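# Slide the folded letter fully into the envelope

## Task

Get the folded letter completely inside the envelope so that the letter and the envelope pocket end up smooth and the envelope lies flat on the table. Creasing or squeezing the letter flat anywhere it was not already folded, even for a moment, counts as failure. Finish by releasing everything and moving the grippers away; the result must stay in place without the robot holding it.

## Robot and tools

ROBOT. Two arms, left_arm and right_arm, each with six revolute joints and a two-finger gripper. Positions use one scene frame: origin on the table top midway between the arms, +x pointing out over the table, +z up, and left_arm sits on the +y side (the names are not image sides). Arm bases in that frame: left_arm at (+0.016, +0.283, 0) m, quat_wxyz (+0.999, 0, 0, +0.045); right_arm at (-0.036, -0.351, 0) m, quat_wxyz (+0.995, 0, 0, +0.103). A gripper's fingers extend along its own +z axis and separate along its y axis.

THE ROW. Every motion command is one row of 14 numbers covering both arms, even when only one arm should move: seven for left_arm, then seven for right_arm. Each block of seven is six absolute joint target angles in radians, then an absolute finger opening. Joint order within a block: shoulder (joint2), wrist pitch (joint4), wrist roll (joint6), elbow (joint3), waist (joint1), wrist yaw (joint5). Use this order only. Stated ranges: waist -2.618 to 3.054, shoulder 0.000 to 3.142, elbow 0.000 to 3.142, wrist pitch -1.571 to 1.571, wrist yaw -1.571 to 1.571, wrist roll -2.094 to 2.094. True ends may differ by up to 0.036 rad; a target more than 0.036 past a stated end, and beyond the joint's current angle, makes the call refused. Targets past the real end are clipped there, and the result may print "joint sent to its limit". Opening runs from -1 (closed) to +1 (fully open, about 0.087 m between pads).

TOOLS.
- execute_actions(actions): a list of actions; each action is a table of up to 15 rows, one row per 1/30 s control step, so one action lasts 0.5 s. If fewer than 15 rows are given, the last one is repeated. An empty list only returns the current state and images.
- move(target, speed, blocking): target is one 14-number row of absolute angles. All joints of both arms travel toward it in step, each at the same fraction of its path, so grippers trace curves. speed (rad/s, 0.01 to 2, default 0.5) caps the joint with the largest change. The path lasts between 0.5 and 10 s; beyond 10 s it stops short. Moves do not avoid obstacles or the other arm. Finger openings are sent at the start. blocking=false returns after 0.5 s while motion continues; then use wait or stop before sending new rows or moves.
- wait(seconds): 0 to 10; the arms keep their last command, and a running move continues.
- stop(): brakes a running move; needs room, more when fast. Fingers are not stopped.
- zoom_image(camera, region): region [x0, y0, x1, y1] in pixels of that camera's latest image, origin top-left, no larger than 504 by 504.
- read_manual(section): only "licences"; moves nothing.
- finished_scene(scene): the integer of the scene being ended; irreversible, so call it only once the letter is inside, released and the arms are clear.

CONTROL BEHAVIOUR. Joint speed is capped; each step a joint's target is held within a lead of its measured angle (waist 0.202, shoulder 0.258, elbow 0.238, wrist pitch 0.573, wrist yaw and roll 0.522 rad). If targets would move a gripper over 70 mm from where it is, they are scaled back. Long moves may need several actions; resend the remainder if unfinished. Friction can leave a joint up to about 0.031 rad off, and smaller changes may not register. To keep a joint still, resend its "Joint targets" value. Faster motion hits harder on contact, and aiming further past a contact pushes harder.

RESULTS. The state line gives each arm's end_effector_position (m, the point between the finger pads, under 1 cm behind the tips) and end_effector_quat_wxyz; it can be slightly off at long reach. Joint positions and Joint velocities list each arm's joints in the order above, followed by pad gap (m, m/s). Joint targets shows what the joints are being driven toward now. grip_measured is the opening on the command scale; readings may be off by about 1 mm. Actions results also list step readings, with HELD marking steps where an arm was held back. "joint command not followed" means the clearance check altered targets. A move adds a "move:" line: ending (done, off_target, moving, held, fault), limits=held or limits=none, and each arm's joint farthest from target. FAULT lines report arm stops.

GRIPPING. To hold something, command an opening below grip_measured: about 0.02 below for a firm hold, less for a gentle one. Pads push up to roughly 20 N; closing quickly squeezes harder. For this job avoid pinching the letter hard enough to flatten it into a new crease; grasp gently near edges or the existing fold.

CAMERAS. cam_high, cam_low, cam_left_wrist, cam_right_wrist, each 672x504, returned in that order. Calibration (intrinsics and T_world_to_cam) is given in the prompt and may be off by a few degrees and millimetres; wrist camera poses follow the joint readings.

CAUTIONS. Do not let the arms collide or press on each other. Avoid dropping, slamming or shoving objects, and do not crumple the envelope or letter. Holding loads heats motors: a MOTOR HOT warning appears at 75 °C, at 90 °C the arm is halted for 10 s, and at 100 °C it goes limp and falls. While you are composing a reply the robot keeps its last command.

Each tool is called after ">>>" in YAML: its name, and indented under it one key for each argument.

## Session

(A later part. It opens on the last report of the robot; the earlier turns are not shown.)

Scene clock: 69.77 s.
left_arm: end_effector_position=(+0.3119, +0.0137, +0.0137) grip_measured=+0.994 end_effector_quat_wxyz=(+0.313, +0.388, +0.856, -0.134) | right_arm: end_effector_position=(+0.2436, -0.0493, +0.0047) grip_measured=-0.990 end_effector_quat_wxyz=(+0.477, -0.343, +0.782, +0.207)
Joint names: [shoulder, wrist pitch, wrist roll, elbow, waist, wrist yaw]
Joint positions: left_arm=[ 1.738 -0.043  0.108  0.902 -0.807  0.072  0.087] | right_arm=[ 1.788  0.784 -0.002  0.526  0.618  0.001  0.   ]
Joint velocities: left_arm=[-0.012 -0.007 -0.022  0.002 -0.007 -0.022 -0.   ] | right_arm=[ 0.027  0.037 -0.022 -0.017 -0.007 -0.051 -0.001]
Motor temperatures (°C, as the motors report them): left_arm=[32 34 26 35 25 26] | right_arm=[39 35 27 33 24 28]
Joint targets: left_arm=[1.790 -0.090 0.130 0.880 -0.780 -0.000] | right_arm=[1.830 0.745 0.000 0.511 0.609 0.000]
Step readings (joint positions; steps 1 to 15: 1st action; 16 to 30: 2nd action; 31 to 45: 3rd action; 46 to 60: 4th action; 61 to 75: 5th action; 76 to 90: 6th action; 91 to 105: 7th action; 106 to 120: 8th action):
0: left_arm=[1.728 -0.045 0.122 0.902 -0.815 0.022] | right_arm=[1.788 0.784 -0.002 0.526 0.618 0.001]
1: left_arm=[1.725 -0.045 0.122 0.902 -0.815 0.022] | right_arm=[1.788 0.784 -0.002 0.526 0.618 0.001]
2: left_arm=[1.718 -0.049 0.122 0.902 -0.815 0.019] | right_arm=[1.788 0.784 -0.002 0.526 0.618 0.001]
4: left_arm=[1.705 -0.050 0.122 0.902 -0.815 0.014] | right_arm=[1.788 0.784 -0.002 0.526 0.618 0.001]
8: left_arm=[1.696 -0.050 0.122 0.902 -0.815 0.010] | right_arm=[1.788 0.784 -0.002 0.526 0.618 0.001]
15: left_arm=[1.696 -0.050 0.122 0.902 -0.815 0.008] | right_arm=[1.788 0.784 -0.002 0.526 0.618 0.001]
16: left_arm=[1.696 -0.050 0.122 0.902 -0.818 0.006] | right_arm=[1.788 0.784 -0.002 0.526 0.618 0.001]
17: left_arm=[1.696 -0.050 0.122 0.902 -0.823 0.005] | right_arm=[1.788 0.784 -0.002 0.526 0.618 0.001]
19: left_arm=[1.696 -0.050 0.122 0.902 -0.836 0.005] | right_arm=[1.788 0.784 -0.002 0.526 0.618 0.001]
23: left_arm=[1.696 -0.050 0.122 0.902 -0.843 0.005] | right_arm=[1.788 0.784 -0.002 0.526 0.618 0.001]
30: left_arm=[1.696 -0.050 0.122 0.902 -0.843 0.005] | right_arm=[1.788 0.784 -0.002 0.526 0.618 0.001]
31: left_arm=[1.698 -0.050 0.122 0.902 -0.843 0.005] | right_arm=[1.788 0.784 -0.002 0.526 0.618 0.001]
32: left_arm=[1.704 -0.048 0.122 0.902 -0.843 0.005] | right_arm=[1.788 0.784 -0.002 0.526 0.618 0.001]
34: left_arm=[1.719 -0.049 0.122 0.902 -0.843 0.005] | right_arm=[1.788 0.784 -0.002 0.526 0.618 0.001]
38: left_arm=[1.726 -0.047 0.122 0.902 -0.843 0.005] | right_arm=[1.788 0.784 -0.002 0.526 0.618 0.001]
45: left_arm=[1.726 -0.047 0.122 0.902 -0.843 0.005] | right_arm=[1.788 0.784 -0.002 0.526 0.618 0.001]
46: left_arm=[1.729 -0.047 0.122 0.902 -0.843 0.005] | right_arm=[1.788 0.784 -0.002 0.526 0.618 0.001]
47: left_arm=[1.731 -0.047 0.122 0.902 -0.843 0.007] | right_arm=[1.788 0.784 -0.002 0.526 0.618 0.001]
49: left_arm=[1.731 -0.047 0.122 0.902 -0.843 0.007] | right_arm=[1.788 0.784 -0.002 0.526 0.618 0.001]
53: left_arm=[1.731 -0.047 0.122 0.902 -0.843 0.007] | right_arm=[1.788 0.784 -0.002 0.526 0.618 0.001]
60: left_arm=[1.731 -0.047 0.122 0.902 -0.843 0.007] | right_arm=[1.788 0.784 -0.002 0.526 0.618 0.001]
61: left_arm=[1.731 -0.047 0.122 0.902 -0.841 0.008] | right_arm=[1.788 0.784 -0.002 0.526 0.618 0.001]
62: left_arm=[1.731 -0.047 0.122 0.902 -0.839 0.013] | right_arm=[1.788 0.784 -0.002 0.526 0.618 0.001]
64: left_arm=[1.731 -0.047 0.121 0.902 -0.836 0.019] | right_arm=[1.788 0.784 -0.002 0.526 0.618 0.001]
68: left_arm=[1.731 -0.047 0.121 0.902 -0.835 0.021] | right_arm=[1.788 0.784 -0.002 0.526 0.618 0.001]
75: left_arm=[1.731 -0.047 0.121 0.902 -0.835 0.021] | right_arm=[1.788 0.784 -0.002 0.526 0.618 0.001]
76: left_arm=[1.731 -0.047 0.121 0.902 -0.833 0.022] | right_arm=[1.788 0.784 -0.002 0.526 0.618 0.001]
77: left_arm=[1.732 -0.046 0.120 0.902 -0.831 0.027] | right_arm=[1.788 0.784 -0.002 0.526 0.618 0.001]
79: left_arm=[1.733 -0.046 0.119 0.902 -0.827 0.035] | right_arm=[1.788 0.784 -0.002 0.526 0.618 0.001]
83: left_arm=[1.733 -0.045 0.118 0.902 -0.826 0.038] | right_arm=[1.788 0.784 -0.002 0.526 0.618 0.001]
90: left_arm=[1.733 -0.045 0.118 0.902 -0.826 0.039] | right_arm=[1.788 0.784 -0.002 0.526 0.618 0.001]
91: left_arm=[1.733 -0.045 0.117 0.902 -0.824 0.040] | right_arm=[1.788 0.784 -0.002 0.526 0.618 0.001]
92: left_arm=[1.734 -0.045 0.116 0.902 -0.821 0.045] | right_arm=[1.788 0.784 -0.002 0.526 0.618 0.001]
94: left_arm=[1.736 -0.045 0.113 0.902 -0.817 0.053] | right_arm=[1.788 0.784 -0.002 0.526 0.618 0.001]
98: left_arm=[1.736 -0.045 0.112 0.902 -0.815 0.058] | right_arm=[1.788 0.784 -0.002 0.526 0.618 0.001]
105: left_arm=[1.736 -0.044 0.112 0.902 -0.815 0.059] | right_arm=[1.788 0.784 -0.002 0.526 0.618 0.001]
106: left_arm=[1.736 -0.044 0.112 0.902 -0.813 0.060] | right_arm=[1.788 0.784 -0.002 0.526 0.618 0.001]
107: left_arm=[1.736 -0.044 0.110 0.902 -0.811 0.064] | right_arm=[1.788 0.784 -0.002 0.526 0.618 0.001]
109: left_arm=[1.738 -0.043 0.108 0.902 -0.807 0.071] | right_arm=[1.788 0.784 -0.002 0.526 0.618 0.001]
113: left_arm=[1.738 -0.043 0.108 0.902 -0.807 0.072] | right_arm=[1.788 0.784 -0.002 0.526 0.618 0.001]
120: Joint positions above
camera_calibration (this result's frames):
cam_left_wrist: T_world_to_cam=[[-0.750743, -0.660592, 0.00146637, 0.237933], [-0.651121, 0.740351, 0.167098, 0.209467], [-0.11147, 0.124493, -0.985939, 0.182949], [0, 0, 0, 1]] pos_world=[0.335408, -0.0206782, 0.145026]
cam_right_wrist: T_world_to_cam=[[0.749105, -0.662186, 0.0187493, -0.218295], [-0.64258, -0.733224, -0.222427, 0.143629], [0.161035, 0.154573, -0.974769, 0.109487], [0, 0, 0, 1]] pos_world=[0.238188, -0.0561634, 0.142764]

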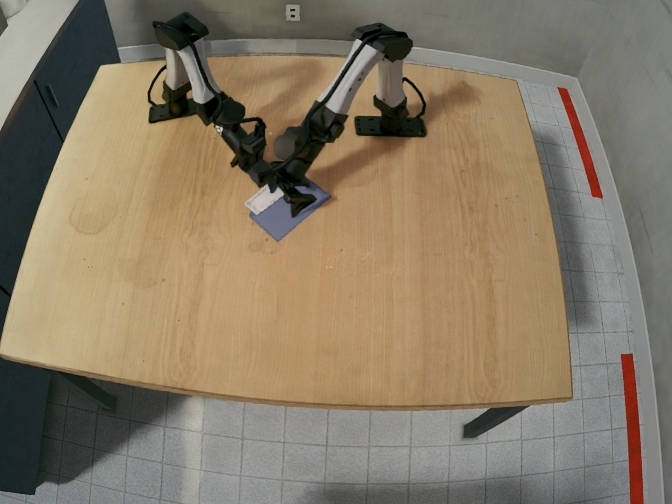

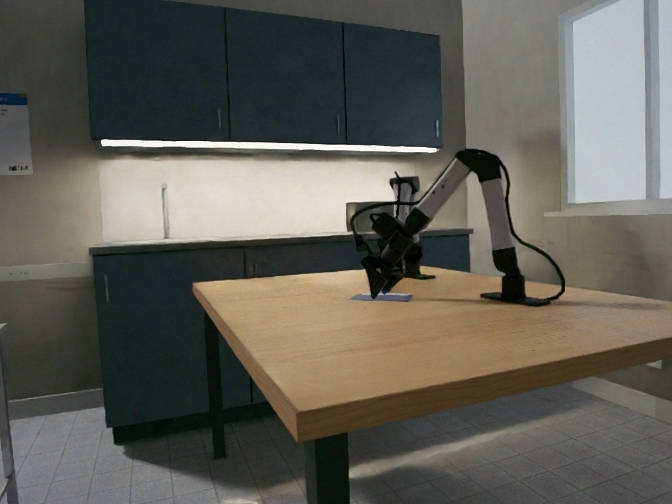

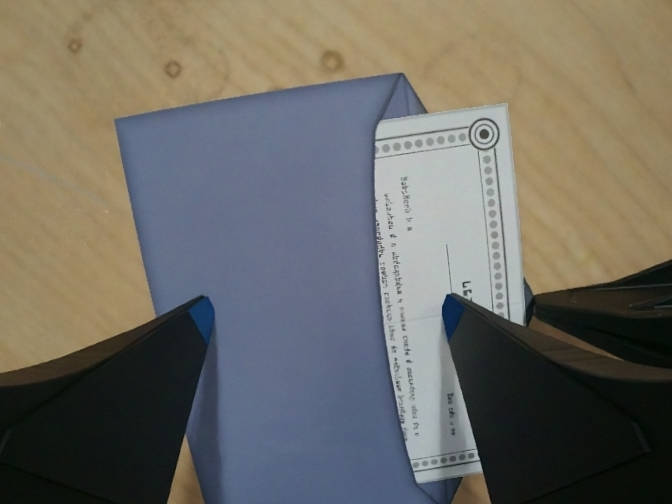

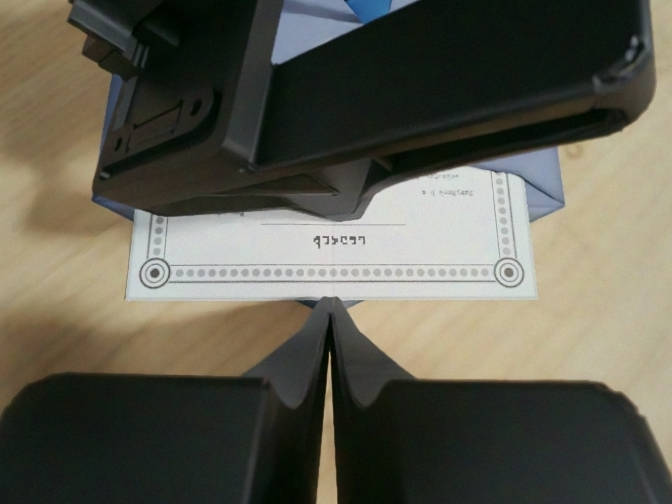

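Yaw yields; drive it back negative.

>>> execute_actions:
  actions:
    - [[1.79,-0.09,0.16,0.88,-0.78,-0.03,1,1.83,0.745,0,0.511,0.609,0,-1]]
    - [[1.79,-0.09,0.16,0.88,-0.78,-0.06,1,1.83,0.745,0,0.511,0.609,0,-1]]
    - [[1.79,-0.09,0.16,0.88,-0.775,-0.08,1,1.83,0.745,0,0.511,0.609,0,-1]]

Scene clock: 71.37 s.
left_arm: end_effector_position=(+0.3234, +0.0207, +0.0159) grip_measured=+0.994 end_effector_quat_wxyz=(+0.330, +0.379, +0.858, -0.108) | right_arm: end_effector_position=(+0.2436, -0.0493, +0.0047) grip_measured=-0.990 end_effector_quat_wxyz=(+0.477, -0.343, +0.782, +0.207)
Joint names: [shoulder, wrist pitch, wrist roll, elbow, waist, wrist yaw]
Joint positions: left_arm=[ 1.738 -0.026  0.116  0.902 -0.802  0.013  0.087] | right_arm=[ 1.788  0.784 -0.002  0.526  0.618  0.001  0.   ]
Joint velocities: left_arm=[ 0.012 -0.022  0.037 -0.017 -0.012 -0.022  0.   ] | right_arm=[-0.007 -0.051  0.037 -0.002  0.007  0.095 -0.001]
Motor temperatures (°C, as the motors report them): left_arm=[31 34 26 34 25 26] | right_arm=[39 35 27 33 24 28]
Joint targets: left_arm=[1.790 -0.090 0.160 0.880 -0.775 -0.080] | right_arm=[1.830 0.745 0.000 0.511 0.609 -0.000]
Step readings (joint positions; steps 1 to 15: 1st action; 16 to 30: 2nd action; 31 to 45: 3rd action):
0: left_arm=[1.738 -0.043 0.108 0.902 -0.807 0.072] | right_arm=[1.788 0.784 -0.002 0.526 0.618 0.001]
1: left_arm=[1.738 -0.043 0.109 0.902 -0.807 0.072] | right_arm=[1.788 0.784 -0.002 0.526 0.618 0.001]
2: left_arm=[1.738 -0.043 0.111 0.902 -0.807 0.072] | right_arm=[1.788 0.784 -0.002 0.526 0.618 0.001]
4: left_arm=[1.738 -0.043 0.112 0.902 -0.807 0.072] | right_arm=[1.788 0.784 -0.002 0.526 0.618 0.001]
8: left_arm=[1.738 -0.043 0.112 0.902 -0.807 0.072] | right_arm=[1.788 0.784 -0.002 0.526 0.618 0.001]
15: left_arm=[1.738 -0.043 0.112 0.902 -0.807 0.072] | right_arm=[1.788 0.784 -0.002 0.526 0.618 0.001]
16: left_arm=[1.738 -0.042 0.112 0.902 -0.807 0.069] | right_arm=[1.788 0.784 -0.002 0.526 0.618 0.001]
17: left_arm=[1.738 -0.041 0.113 0.902 -0.807 0.062] | right_arm=[1.788 0.784 -0.002 0.526 0.618 0.001]
19: left_arm=[1.738 -0.038 0.114 0.902 -0.807 0.054] | right_arm=[1.788 0.784 -0.002 0.526 0.618 0.001]
23: left_arm=[1.738 -0.035 0.114 0.902 -0.807 0.046] | right_arm=[1.788 0.784 -0.002 0.526 0.618 0.001]
30: left_arm=[1.738 -0.034 0.115 0.902 -0.807 0.040] | right_arm=[1.788 0.784 -0.002 0.526 0.618 0.001]
31: left_arm=[1.738 -0.033 0.115 0.902 -0.807 0.037] | right_arm=[1.788 0.784 -0.002 0.526 0.618 0.001]
32: left_arm=[1.738 -0.032 0.115 0.902 -0.806 0.033] | right_arm=[1.788 0.784 -0.002 0.526 0.618 0.001]
34: left_arm=[1.738 -0.030 0.115 0.902 -0.805 0.028] | right_arm=[1.788 0.784 -0.002 0.526 0.618 0.001]
38: left_arm=[1.738 -0.027 0.115 0.902 -0.802 0.017] | right_arm=[1.788 0.784 -0.002 0.526 0.618 0.001]
45: Joint positions above
camera_calibration (this result's frames):
cam_left_wrist: T_world_to_cam=[[-0.723951, -0.687983, -0.05074, 0.243895], [-0.68625, 0.710714, 0.154745, 0.223537], [-0.0704003, 0.146848, -0.986651, 0.171789], [0, 0, 0, 1]] pos_world=[0.342064, -0.0163022, 0.147279]
cam_right_wrist: T_world_to_cam=[[0.749105, -0.662186, 0.0187493, -0.218295], [-0.64258, -0.733224, -0.222427, 0.143629], [0.161035, 0.154573, -0.974769, 0.109487], [0, 0, 0, 1]] pos_world=[0.238188, -0.0561634, 0.142764]

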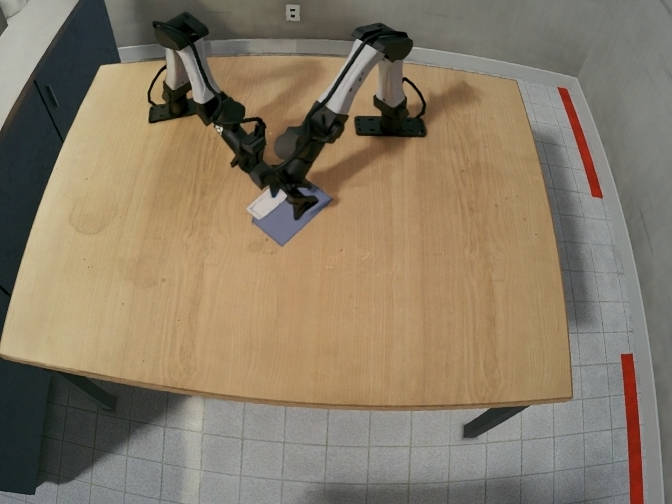

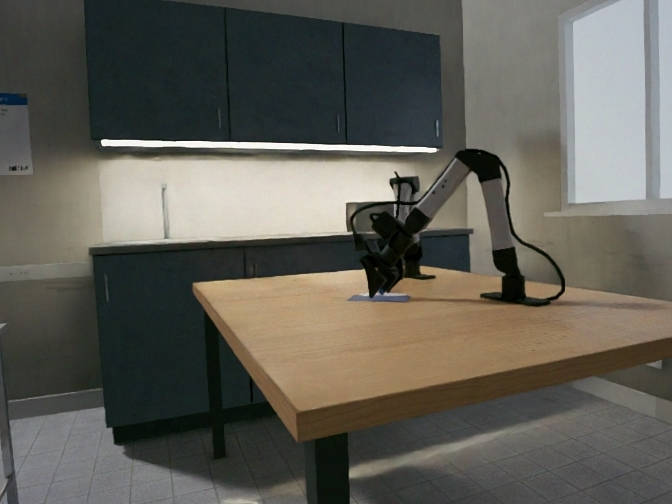

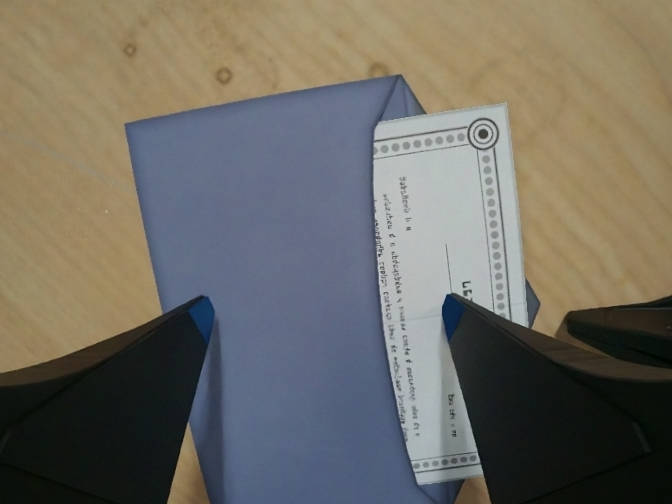

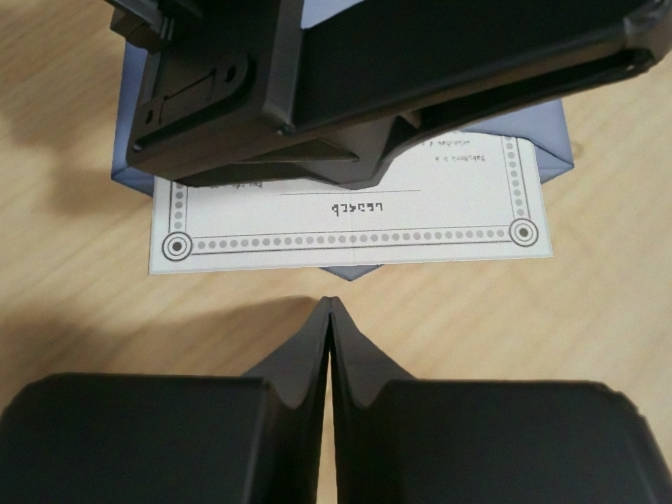

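>>> execute_actions:
  actions:
    - [[1.74,-0.055,0.1,0.9,-0.8,0,1,1.74,0.745,0,0.53,0.609,0,-1]]
    - [[1.67,-0.055,0,0.9,-0.8,0,1,1.76,0.745,0,0.585,0.593,0,-1]]
    - [[1.67,-0.055,0,0.9,-0.73,0,-1,1.76,0.745,0,0.585,0.593,0,-1]]
    - [[1.67,-0.055,0,0.9,-0.66,0,-1,1.79,0.745,0,0.585,0.593,0,-1]]
    - [[1.73,-0.055,0,0.9,-0.66,0,-1,1.81,0.745,0,0.585,0.593,0,-1]]
    - [[1.77,-0.055,0,0.9,-0.66,0,-1,1.81,0.745,0,0.585,0.593,0,-1]]
    - [[1.77,-0.055,0,0.9,-0.66,0,-1,1.825,0.745,0,0.585,0.593,0,-1]]

Scene clock: 75.07 s.
left_arm: end_effector_position=(+0.3529, +0.0659, +0.0142) grip_measured=-1.000 end_effector_quat_wxyz=(+0.327, +0.269, +0.901, -0.096) | right_arm: end_effector_position=(+0.2539, -0.0480, +0.0078) grip_measured=-0.990 end_effector_quat_wxyz=(+0.476, -0.337, +0.787, +0.202)
Joint names: [shoulder, wrist pitch, wrist roll, elbow, waist, wrist yaw]
Joint positions: left_arm=[ 1.737 -0.04   0.008  0.902 -0.661  0.001  0.   ] | right_arm=[ 1.794  0.743 -0.002  0.568  0.602  0.001  0.   ]
Joint velocities: left_arm=[-0.007 -0.037 -0.037 -0.007 -0.002  0.007  0.   ] | right_arm=[-0.002  0.022 -0.037  0.012 -0.012 -0.037  0.   ]
Motor temperatures (°C, as the motors report them): left_arm=[32 34 26 34 25 26] | right_arm=[39 36 27 33 24 28]
Joint targets: left_arm=[1.770 -0.055 0.000 0.900 -0.660 0.000] | right_arm=[1.825 0.745 -0.000 0.585 0.593 -0.000]
Step readings (joint positions; steps 1 to 15: 1st action; 16 to 30: 2nd action; 31 to 45: 3rd action; 46 to 60: 4th action; 61 to 75: 5th action; 76 to 90: 6th action; 91 to 105: 7th action):
0: left_arm=[1.738 -0.026 0.116 0.902 -0.802 0.012] | right_arm=[1.788 0.784 -0.002 0.526 0.618 0.001]
1: left_arm=[1.737 -0.024 0.112 0.902 -0.802 0.016] | right_arm=[1.783 0.782 -0.002 0.526 0.618 0.001]
2: left_arm=[1.737 -0.024 0.109 0.902 -0.802 0.016] | right_arm=[1.777 0.775 -0.002 0.526 0.618 0.001]
4: left_arm=[1.737 -0.024 0.106 0.902 -0.802 0.016] | right_arm=[1.766 0.767 -0.002 0.526 0.618 0.001]
8: left_arm=[1.737 -0.024 0.105 0.902 -0.802 0.016] | right_arm=[1.762 0.759 -0.002 0.526 0.618 0.001]
15: left_arm=[1.737 -0.024 0.104 0.902 -0.802 0.015] | right_arm=[1.762 0.751 -0.002 0.526 0.618 0.001]
16: left_arm=[1.730 -0.026 0.090 0.902 -0.802 0.014] | right_arm=[1.762 0.747 -0.002 0.531 0.616 0.001]
17: left_arm=[1.720 -0.037 0.074 0.902 -0.802 0.013] | right_arm=[1.762 0.741 -0.002 0.540 0.613 0.001]
19: left_arm=[1.698 -0.042 0.050 0.902 -0.802 0.011] | right_arm=[1.762 0.741 -0.002 0.558 0.605 0.001]
23: left_arm=[1.682 -0.042 0.025 0.902 -0.802 0.008] | right_arm=[1.762 0.743 -0.002 0.568 0.602 0.001]
30: left_arm=[1.682 -0.045 0.012 0.902 -0.802 0.007] | right_arm=[1.762 0.743 -0.002 0.568 0.602 0.001]
31: left_arm=[1.682 -0.045 0.011 0.902 -0.796 0.009] | right_arm=[1.762 0.743 -0.002 0.568 0.602 0.001]
32: left_arm=[1.682 -0.045 0.011 0.902 -0.782 0.010] | right_arm=[1.762 0.743 -0.002 0.568 0.602 0.001]
34: left_arm=[1.682 -0.045 0.010 0.902 -0.749 0.007] | right_arm=[1.762 0.743 -0.002 0.568 0.602 0.001]
38: left_arm=[1.682 -0.045 0.008 0.902 -0.731 0.003] | right_arm=[1.762 0.743 -0.002 0.568 0.602 0.001]
45: left_arm=[1.682 -0.046 0.008 0.902 -0.731 0.003] | right_arm=[1.762 0.743 -0.002 0.568 0.602 0.001]
46: left_arm=[1.682 -0.046 0.008 0.902 -0.725 0.005] | right_arm=[1.762 0.743 -0.002 0.568 0.602 0.001]
47: left_arm=[1.682 -0.046 0.008 0.902 -0.712 0.006] | right_arm=[1.762 0.743 -0.002 0.568 0.602 0.001]
49: left_arm=[1.682 -0.046 0.008 0.902 -0.679 0.005] | right_arm=[1.762 0.743 -0.002 0.568 0.602 0.001]
53: left_arm=[1.682 -0.046 0.008 0.902 -0.661 0.001] | right_arm=[1.762 0.743 -0.002 0.568 0.602 0.001]
60: left_arm=[1.682 -0.046 0.008 0.902 -0.661 0.001] | right_arm=[1.762 0.743 -0.002 0.568 0.602 0.001]
61: left_arm=[1.685 -0.046 0.008 0.902 -0.661 0.001] | right_arm=[1.766 0.744 -0.002 0.568 0.602 0.001]
62: left_arm=[1.691 -0.044 0.008 0.902 -0.661 0.001] | right_arm=[1.772 0.746 -0.002 0.568 0.602 0.001]
64: left_arm=[1.708 -0.045 0.008 0.902 -0.661 0.001] | right_arm=[1.786 0.746 -0.002 0.568 0.602 0.001]
68: left_arm=[1.721 -0.051 0.008 0.902 -0.661 0.001] | right_arm=[1.794 0.743 -0.002 0.568 0.602 0.001]
75: left_arm=[1.721 -0.051 0.008 0.902 -0.661 0.001] | right_arm=[1.794 0.743 -0.002 0.568 0.602 0.001]
76: left_arm=[1.725 -0.051 0.008 0.902 -0.661 0.001] | right_arm=[1.794 0.743 -0.002 0.568 0.602 0.001]
77: left_arm=[1.731 -0.049 0.008 0.902 -0.661 0.001] | right_arm=[1.794 0.743 -0.002 0.568 0.602 0.001]
79: left_arm=[1.736 -0.042 0.008 0.902 -0.661 0.001] | right_arm=[1.794 0.743 -0.002 0.568 0.602 0.001]
83: left_arm=[1.737 -0.040 0.008 0.902 -0.661 0.001] | right_arm=[1.794 0.743 -0.002 0.568 0.602 0.001]
90: left_arm=[1.737 -0.040 0.008 0.902 -0.661 0.001] | right_arm=[1.794 0.743 -0.002 0.568 0.602 0.001]
91: left_arm=[1.737 -0.040 0.008 0.902 -0.661 0.001] | right_arm=[1.794 0.743 -0.002 0.568 0.602 0.001]
92: left_arm=[1.737 -0.040 0.008 0.902 -0.661 0.001] | right_arm=[1.794 0.743 -0.002 0.568 0.602 0.001]
94: left_arm=[1.737 -0.040 0.008 0.902 -0.661 0.001] | right_arm=[1.794 0.743 -0.002 0.568 0.602 0.001]
98: left_arm=[1.737 -0.040 0.008 0.902 -0.661 0.001] | right_arm=[1.794 0.743 -0.002 0.568 0.602 0.001]
105: Joint positions above
camera_calibration (this result's frames):
cam_left_wrist: T_world_to_cam=[[-0.548931, -0.835793, 0.011198, 0.243366], [-0.82329, 0.542937, 0.165569, 0.271214], [-0.144461, 0.0816665, -0.986135, 0.195997], [0, 0, 0, 1]] pos_world=[0.385192, 0.0401451, 0.14565]
cam_right_wrist: T_world_to_cam=[[0.738483, -0.674015, 0.0186008, -0.223118], [-0.655228, -0.723862, -0.216102, 0.155541], [0.15912, 0.1474, -0.976194, 0.110787], [0, 0, 0, 1]] pos_world=[0.249055, -0.0541241, 0.145913]

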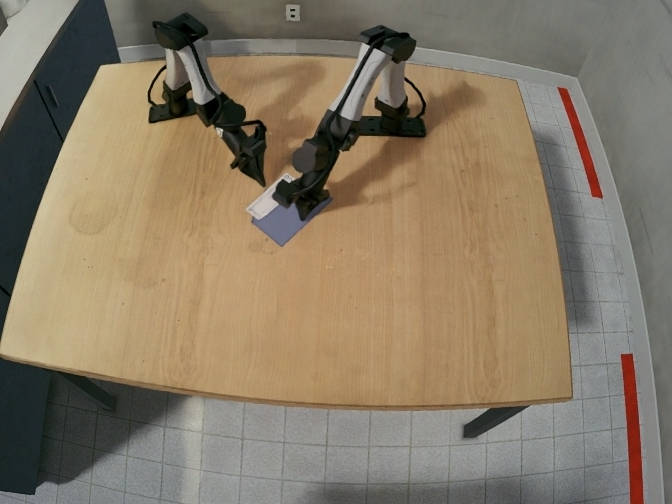

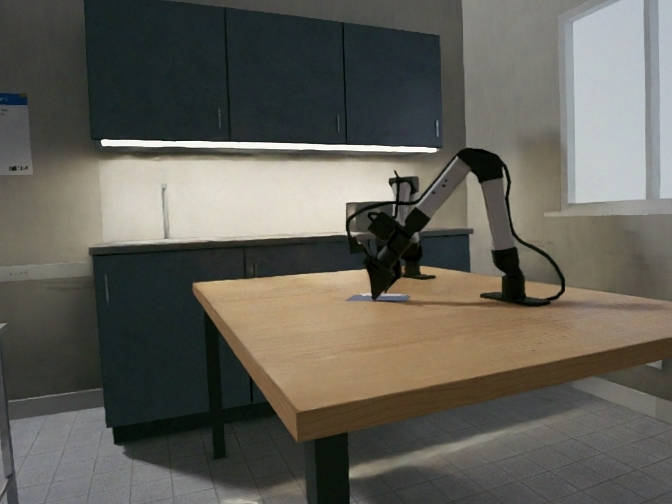

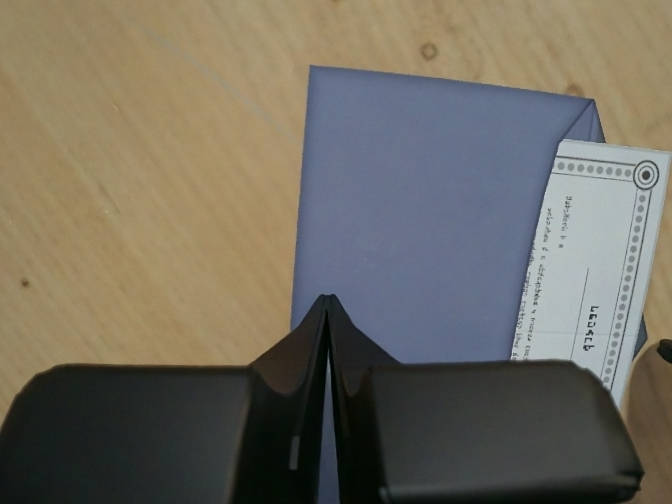

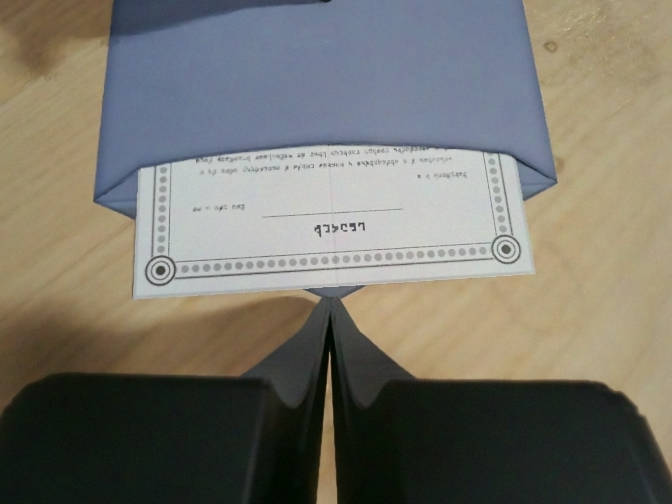

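>>> move:
  target: [1.77,-0.055,0,0.9,-0.66,0,-1,1.885,0.745,0,0.665,0.6,0,-1]
  speed: 0.03

Scene clock: 78.60 s.
left_arm: end_effector_position=(+0.3530, +0.0658, +0.0143) grip_measured=-1.000 end_effector_quat_wxyz=(+0.328, +0.269, +0.901, -0.096) | right_arm: end_effector_position=(+0.2681, -0.0332, +0.0061) grip_measured=-0.990 end_effector_quat_wxyz=(+0.479, -0.336, +0.785, +0.204)
Joint names: [shoulder, wrist pitch, wrist roll, elbow, waist, wrist yaw]
Joint positions: left_arm=[ 1.737 -0.039  0.008  0.902 -0.661  0.001  0.   ] | right_arm=[ 1.862  0.742 -0.002  0.645  0.602  0.001  0.   ]
Joint velocities: left_arm=[-0.017  0.037 -0.022 -0.027  0.007 -0.051  0.   ] | right_arm=[ 0.002 -0.037 -0.051  0.002 -0.017 -0.066 -0.   ]
Motor temperatures (°C, as the motors report them): left_arm=[32 34 26 34 25 26] | right_arm=[39 36 27 33 24 28]
Joint targets: left_arm=[1.770 -0.055 -0.000 0.900 -0.660 0.000] | right_arm=[1.885 0.745 0.000 0.665 0.600 -0.000]
move: off_target (left_arm, right_arm); limits=none; left_arm: farthest joint: the shoulder, 0.033 radians from its target (0.033 radians at the start); right_arm: farthest joint: the shoulder, 0.023 radians from its target (0.091 radians at the start)
camera_calibration (this result's frames):
cam_left_wrist: T_world_to_cam=[[-0.548938, -0.835788, 0.011191, 0.243369], [-0.823396, 0.543006, 0.164816, 0.271405], [-0.143828, 0.0812592, -0.986261, 0.195927], [0, 0, 0, 1]] pos_world=[0.385248, 0.0401093, 0.145779]
cam_right_wrist: T_world_to_cam=[[0.738375, -0.674129, 0.0187929, -0.223535], [-0.653951, -0.722527, -0.224285, 0.17499], [0.164775, 0.153317, -0.974342, 0.103391], [0, 0, 0, 1]] pos_world=[0.262451, -0.0401079, 0.144186]

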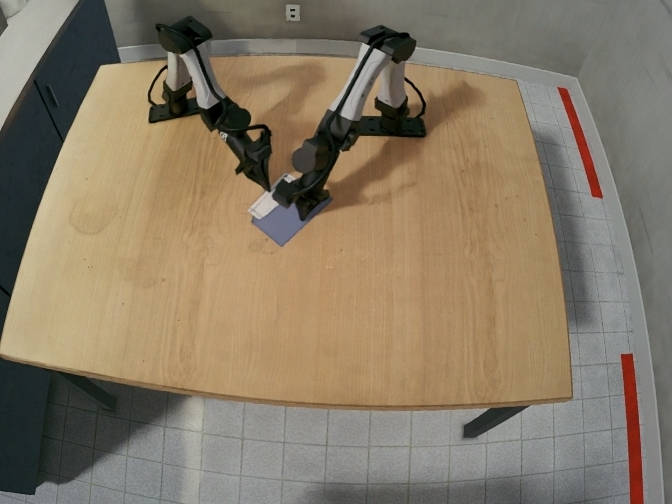

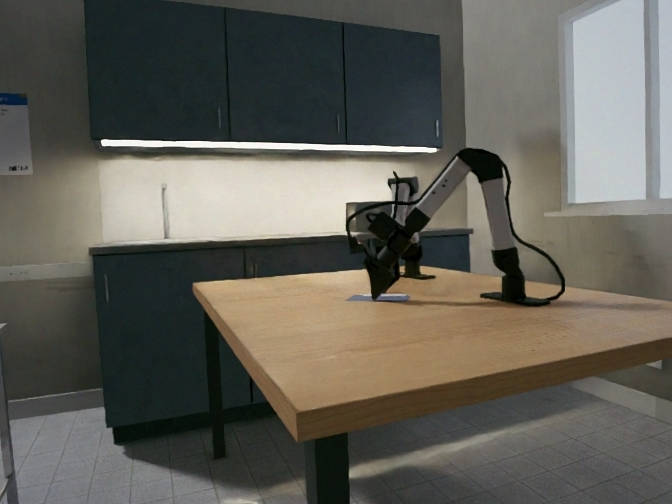

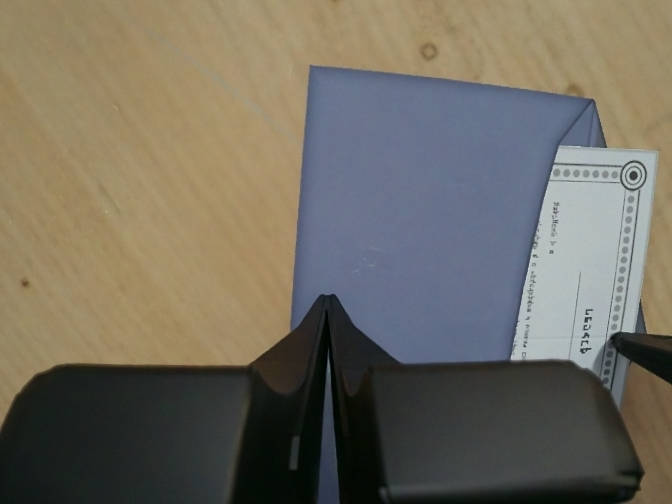

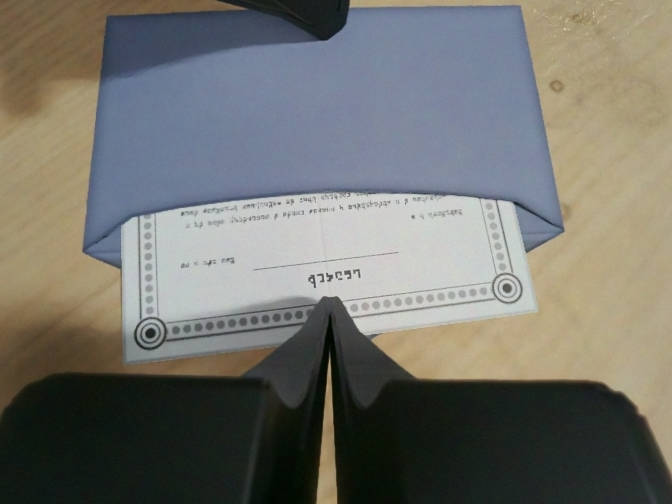

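>>> execute_actions:
  actions:
    - [[1.77,-0.055,0,0.9,-0.66,0,-1,1.8,0.745,0,0.64,0.6,0,-1]]
    - [[1.77,-0.055,0,0.9,-0.66,0,-1,1.8,0.745,0,0.615,0.68,0,-1]]
    - [[1.77,-0.055,0,0.9,-0.66,0,-1,1.8,0.745,0,0.615,0.75,0,-1]]
    - [[1.77,-0.055,0,0.9,-0.66,0,-1,1.85,0.745,0,0.615,0.75,0,-1]]
    - [[1.77,-0.055,0,0.9,-0.66,0,-1,1.89,0.745,0,0.615,0.75,0,-1]]

>>> move:
  target: [1.77,-0.055,0,0.9,-0.66,0,-1,1.93,0.745,0,0.695,0.725,0,-1]
  speed: 0.03

Scene clock: 81.27 s.
left_arm: end_effector_position=(+0.3530, +0.0658, +0.0143) grip_measured=-1.000 end_effector_quat_wxyz=(+0.328, +0.269, +0.901, -0.096) | right_arm: end_effector_position=(+0.2181, +0.0060, +0.0055) grip_measured=-0.990 end_effector_quat_wxyz=(+0.466, -0.391, +0.757, +0.238)
Joint names: [shoulder, wrist pitch, wrist roll, elbow, waist, wrist yaw]
Joint positions: left_arm=[ 1.737 -0.039  0.008  0.902 -0.661  0.001  0.   ] | right_arm=[ 1.862  0.761 -0.002  0.632  0.748  0.004  0.   ]
Joint velocities: left_arm=[-0.002 -0.022 -0.037  0.012 -0.017  0.022  0.   ] | right_arm=[ 0.002 -0.051 -0.022 -0.012 -0.007 -0.022 -0.   ]
Motor temperatures (°C, as the motors report them): left_arm=[32 34 26 35 25 26] | right_arm=[39 37 27 33 24 28]
Joint targets: left_arm=[1.770 -0.055 -0.000 0.900 -0.660 -0.000] | right_arm=[1.890 0.745 -0.000 0.615 0.750 -0.000]
Step readings (joint positions; steps 1 to 15: 1st action; 16 to 30: 2nd action; 31 to 45: 3rd action; 46 to 60: 4th action; 61 to 75: 5th action):
0: left_arm=[1.737 -0.039 0.008 0.902 -0.661 0.001] | right_arm=[1.862 0.742 -0.002 0.645 0.602 0.001]
1: left_arm=[1.737 -0.039 0.008 0.902 -0.661 0.001] | right_arm=[1.858 0.740 -0.002 0.645 0.602 0.001]
2: left_arm=[1.737 -0.039 0.008 0.902 -0.661 0.001] | right_arm=[1.850 0.736 -0.002 0.645 0.602 0.001]
4: left_arm=[1.737 -0.039 0.008 0.902 -0.661 0.001] | right_arm=[1.832 0.736 -0.002 0.645 0.602 0.001]
8: left_arm=[1.737 -0.039 0.008 0.902 -0.661 0.001] | right_arm=[1.820 0.740 -0.002 0.645 0.602 0.001]
15: left_arm=[1.737 -0.039 0.008 0.902 -0.661 0.001] | right_arm=[1.820 0.740 -0.002 0.645 0.602 0.001]
16: left_arm=[1.737 -0.039 0.008 0.902 -0.661 0.001] | right_arm=[1.820 0.741 -0.002 0.643 0.609 0.004]
17: left_arm=[1.737 -0.039 0.008 0.902 -0.661 0.001] | right_arm=[1.820 0.741 -0.002 0.641 0.625 0.006]
19: left_arm=[1.737 -0.039 0.008 0.902 -0.661 0.001] | right_arm=[1.820 0.741 -0.002 0.635 0.662 0.005]
23: left_arm=[1.737 -0.039 0.008 0.902 -0.661 0.001] | right_arm=[1.820 0.741 -0.002 0.632 0.679 0.003]
30: left_arm=[1.737 -0.039 0.008 0.902 -0.661 0.001] | right_arm=[1.820 0.741 -0.002 0.632 0.679 0.003]
31: left_arm=[1.737 -0.039 0.008 0.902 -0.661 0.001] | right_arm=[1.820 0.741 -0.002 0.632 0.685 0.006]
32: left_arm=[1.737 -0.039 0.008 0.902 -0.661 0.001] | right_arm=[1.820 0.741 -0.002 0.632 0.700 0.006]
34: left_arm=[1.737 -0.039 0.008 0.902 -0.661 0.001] | right_arm=[1.820 0.741 -0.002 0.632 0.733 0.006]
38: left_arm=[1.737 -0.039 0.008 0.902 -0.661 0.001] | right_arm=[1.820 0.741 -0.002 0.632 0.748 0.004]
45: left_arm=[1.737 -0.039 0.008 0.902 -0.661 0.001] | right_arm=[1.820 0.741 -0.002 0.632 0.748 0.004]
46: left_arm=[1.737 -0.039 0.008 0.902 -0.661 0.001] | right_arm=[1.820 0.741 -0.002 0.632 0.748 0.004]
47: left_arm=[1.737 -0.039 0.008 0.902 -0.661 0.001] | right_arm=[1.820 0.741 -0.002 0.632 0.748 0.004]
49: left_arm=[1.737 -0.039 0.008 0.902 -0.661 0.001] | right_arm=[1.820 0.741 -0.002 0.632 0.748 0.004]
53: left_arm=[1.737 -0.039 0.008 0.902 -0.661 0.001] | right_arm=[1.820 0.741 -0.002 0.632 0.748 0.004]
60: left_arm=[1.737 -0.039 0.008 0.902 -0.661 0.001] | right_arm=[1.820 0.741 -0.002 0.632 0.748 0.004]
61: left_arm=[1.737 -0.039 0.008 0.902 -0.661 0.001] | right_arm=[1.825 0.744 -0.002 0.632 0.748 0.004]
62: left_arm=[1.737 -0.039 0.008 0.902 -0.661 0.001] | right_arm=[1.836 0.751 -0.002 0.632 0.748 0.004]
64: left_arm=[1.737 -0.039 0.008 0.902 -0.661 0.001] | right_arm=[1.861 0.756 -0.002 0.632 0.748 0.004]
68: left_arm=[1.737 -0.039 0.008 0.902 -0.661 0.001] | right_arm=[1.862 0.761 -0.002 0.632 0.748 0.004]
75: Joint positions above
camera_calibration (this result's frames):
cam_left_wrist: T_world_to_cam=[[-0.548938, -0.835788, 0.011191, 0.243369], [-0.823396, 0.543006, 0.164816, 0.271405], [-0.143828, 0.0812592, -0.986261, 0.195927], [0, 0, 0, 1]] pos_world=[0.385248, 0.0401093, 0.145779]
cam_right_wrist: T_world_to_cam=[[0.827037, -0.561781, 0.0203108, -0.180188], [-0.542933, -0.807611, -0.230192, 0.146761], [0.145721, 0.17935, -0.972933, 0.109038], [0, 0, 0, 1]] pos_world=[0.212815, -0.00225654, 0.14353]

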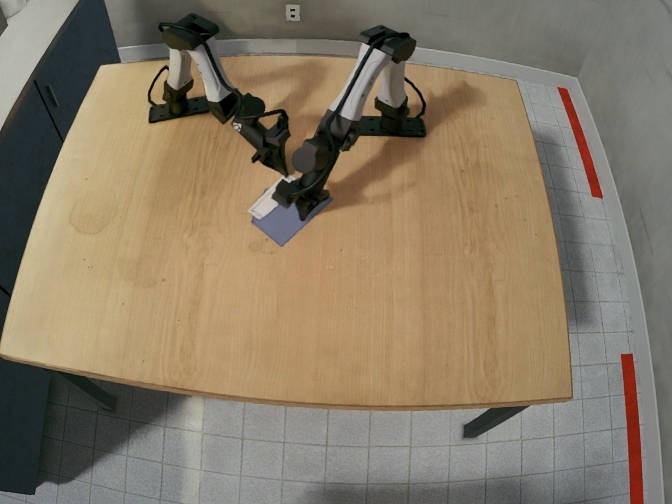

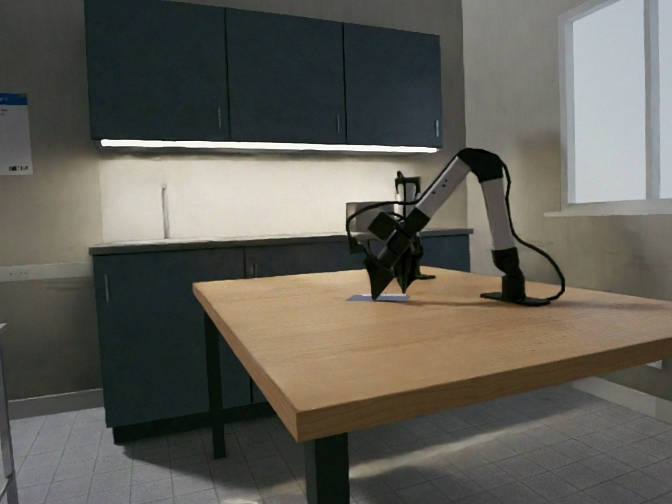

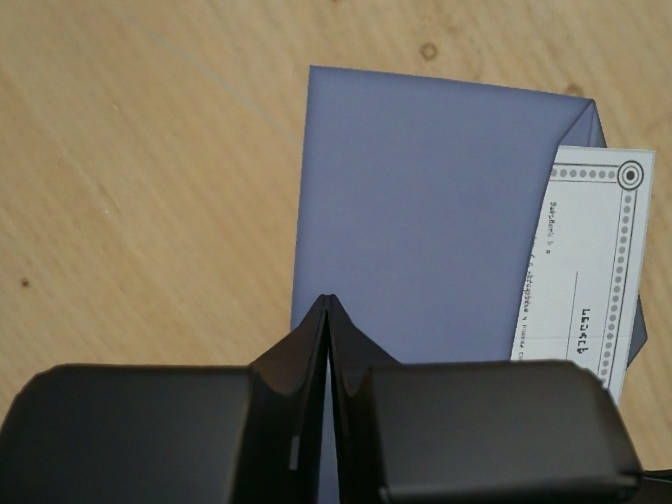

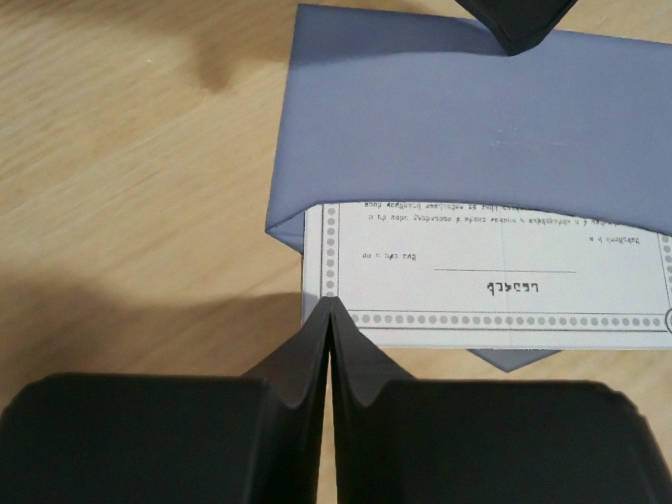

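Scene clock: 83.73 s.
left_arm: end_effector_position=(+0.3530, +0.0658, +0.0143) grip_measured=-1.000 end_effector_quat_wxyz=(+0.328, +0.269, +0.901, -0.096) | right_arm: end_effector_position=(+0.2289, +0.0135, +0.0054) grip_measured=-0.990 end_effector_quat_wxyz=(+0.471, -0.386, +0.757, +0.238)
Joint names: [shoulder, wrist pitch, wrist roll, elbow, waist, wrist yaw]
Joint positions: left_arm=[ 1.737 -0.039  0.008  0.902 -0.661  0.001  0.   ] | right_arm=[ 1.9    0.762 -0.002  0.677  0.738  0.004  0.   ]
Joint velocities: left_arm=[ 0.002 -0.022  0.022 -0.002  0.007 -0.022  0.   ] | right_arm=[ 0.002 -0.081  0.007  0.007  0.017 -0.007 -0.001]
Motor temperatures (°C, as the motors report them): left_arm=[32 34 26 35 25 26] | right_arm=[39 37 27 33 24 28]
Joint targets: left_arm=[1.770 -0.055 0.000 0.900 -0.660 0.000] | right_arm=[1.930 0.745 -0.000 0.695 0.725 0.000]
move: off_target (left_arm, right_arm); limits=none; left_arm: farthest joint: the shoulder, 0.033 radians from its target (0.033 radians at the start); right_arm: farthest joint: the shoulder, 0.030 radians from its target (0.068 radians at the start)
camera_calibration (this result's frames):
cam_left_wrist: T_world_to_cam=[[-0.548938, -0.835788, 0.011191, 0.243369], [-0.823396, 0.543006, 0.164816, 0.271405], [-0.143828, 0.0812592, -0.986261, 0.195927], [0, 0, 0, 1]] pos_world=[0.385248, 0.0401093, 0.145779]
cam_right_wrist: T_world_to_cam=[[0.821319, -0.570101, 0.0204852, -0.183478], [-0.54971, -0.80052, -0.238719, 0.160155], [0.152493, 0.184803, -0.970873, 0.104384], [0, 0, 0, 1]] pos_world=[0.222815, 0.00431609, 0.143334]

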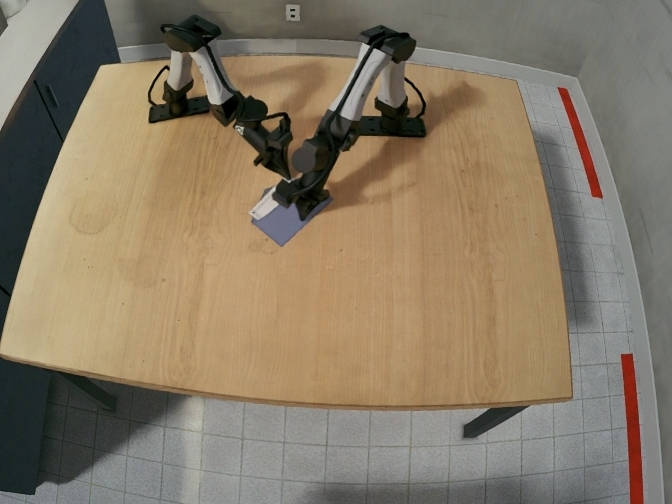

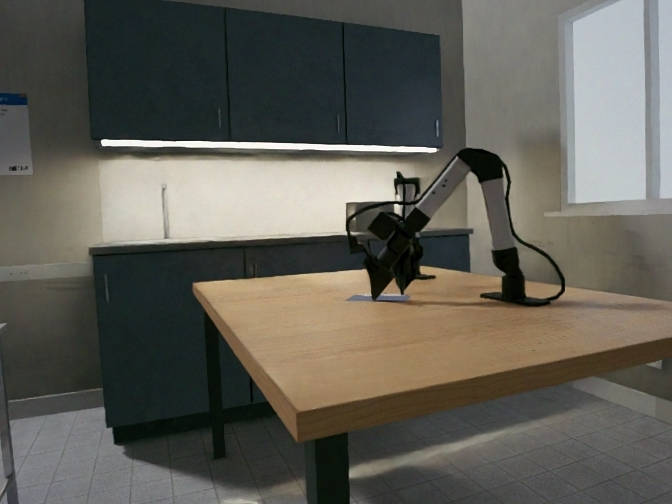

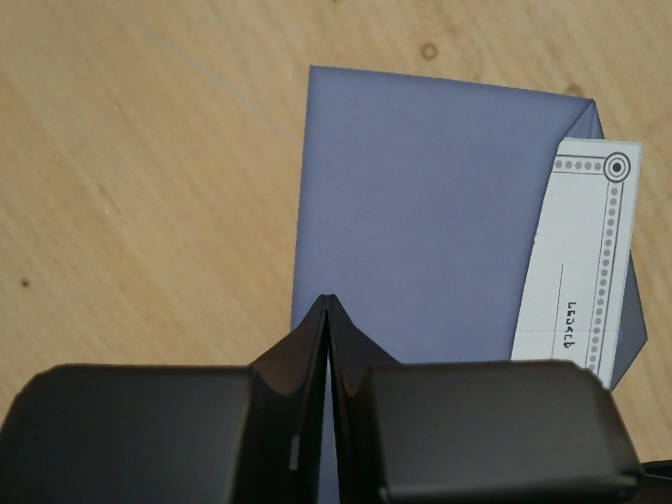

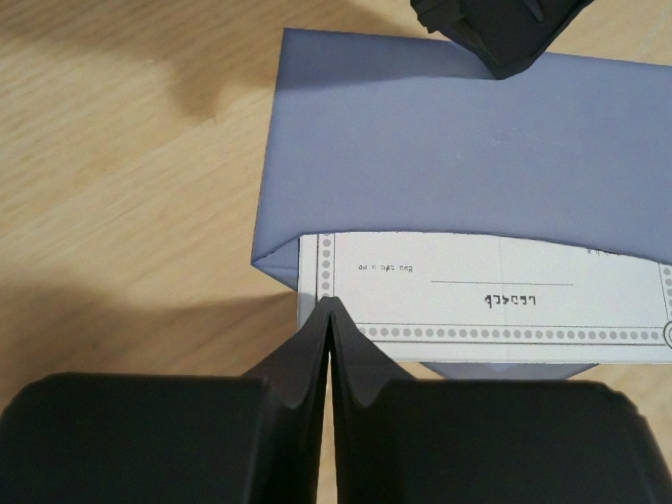

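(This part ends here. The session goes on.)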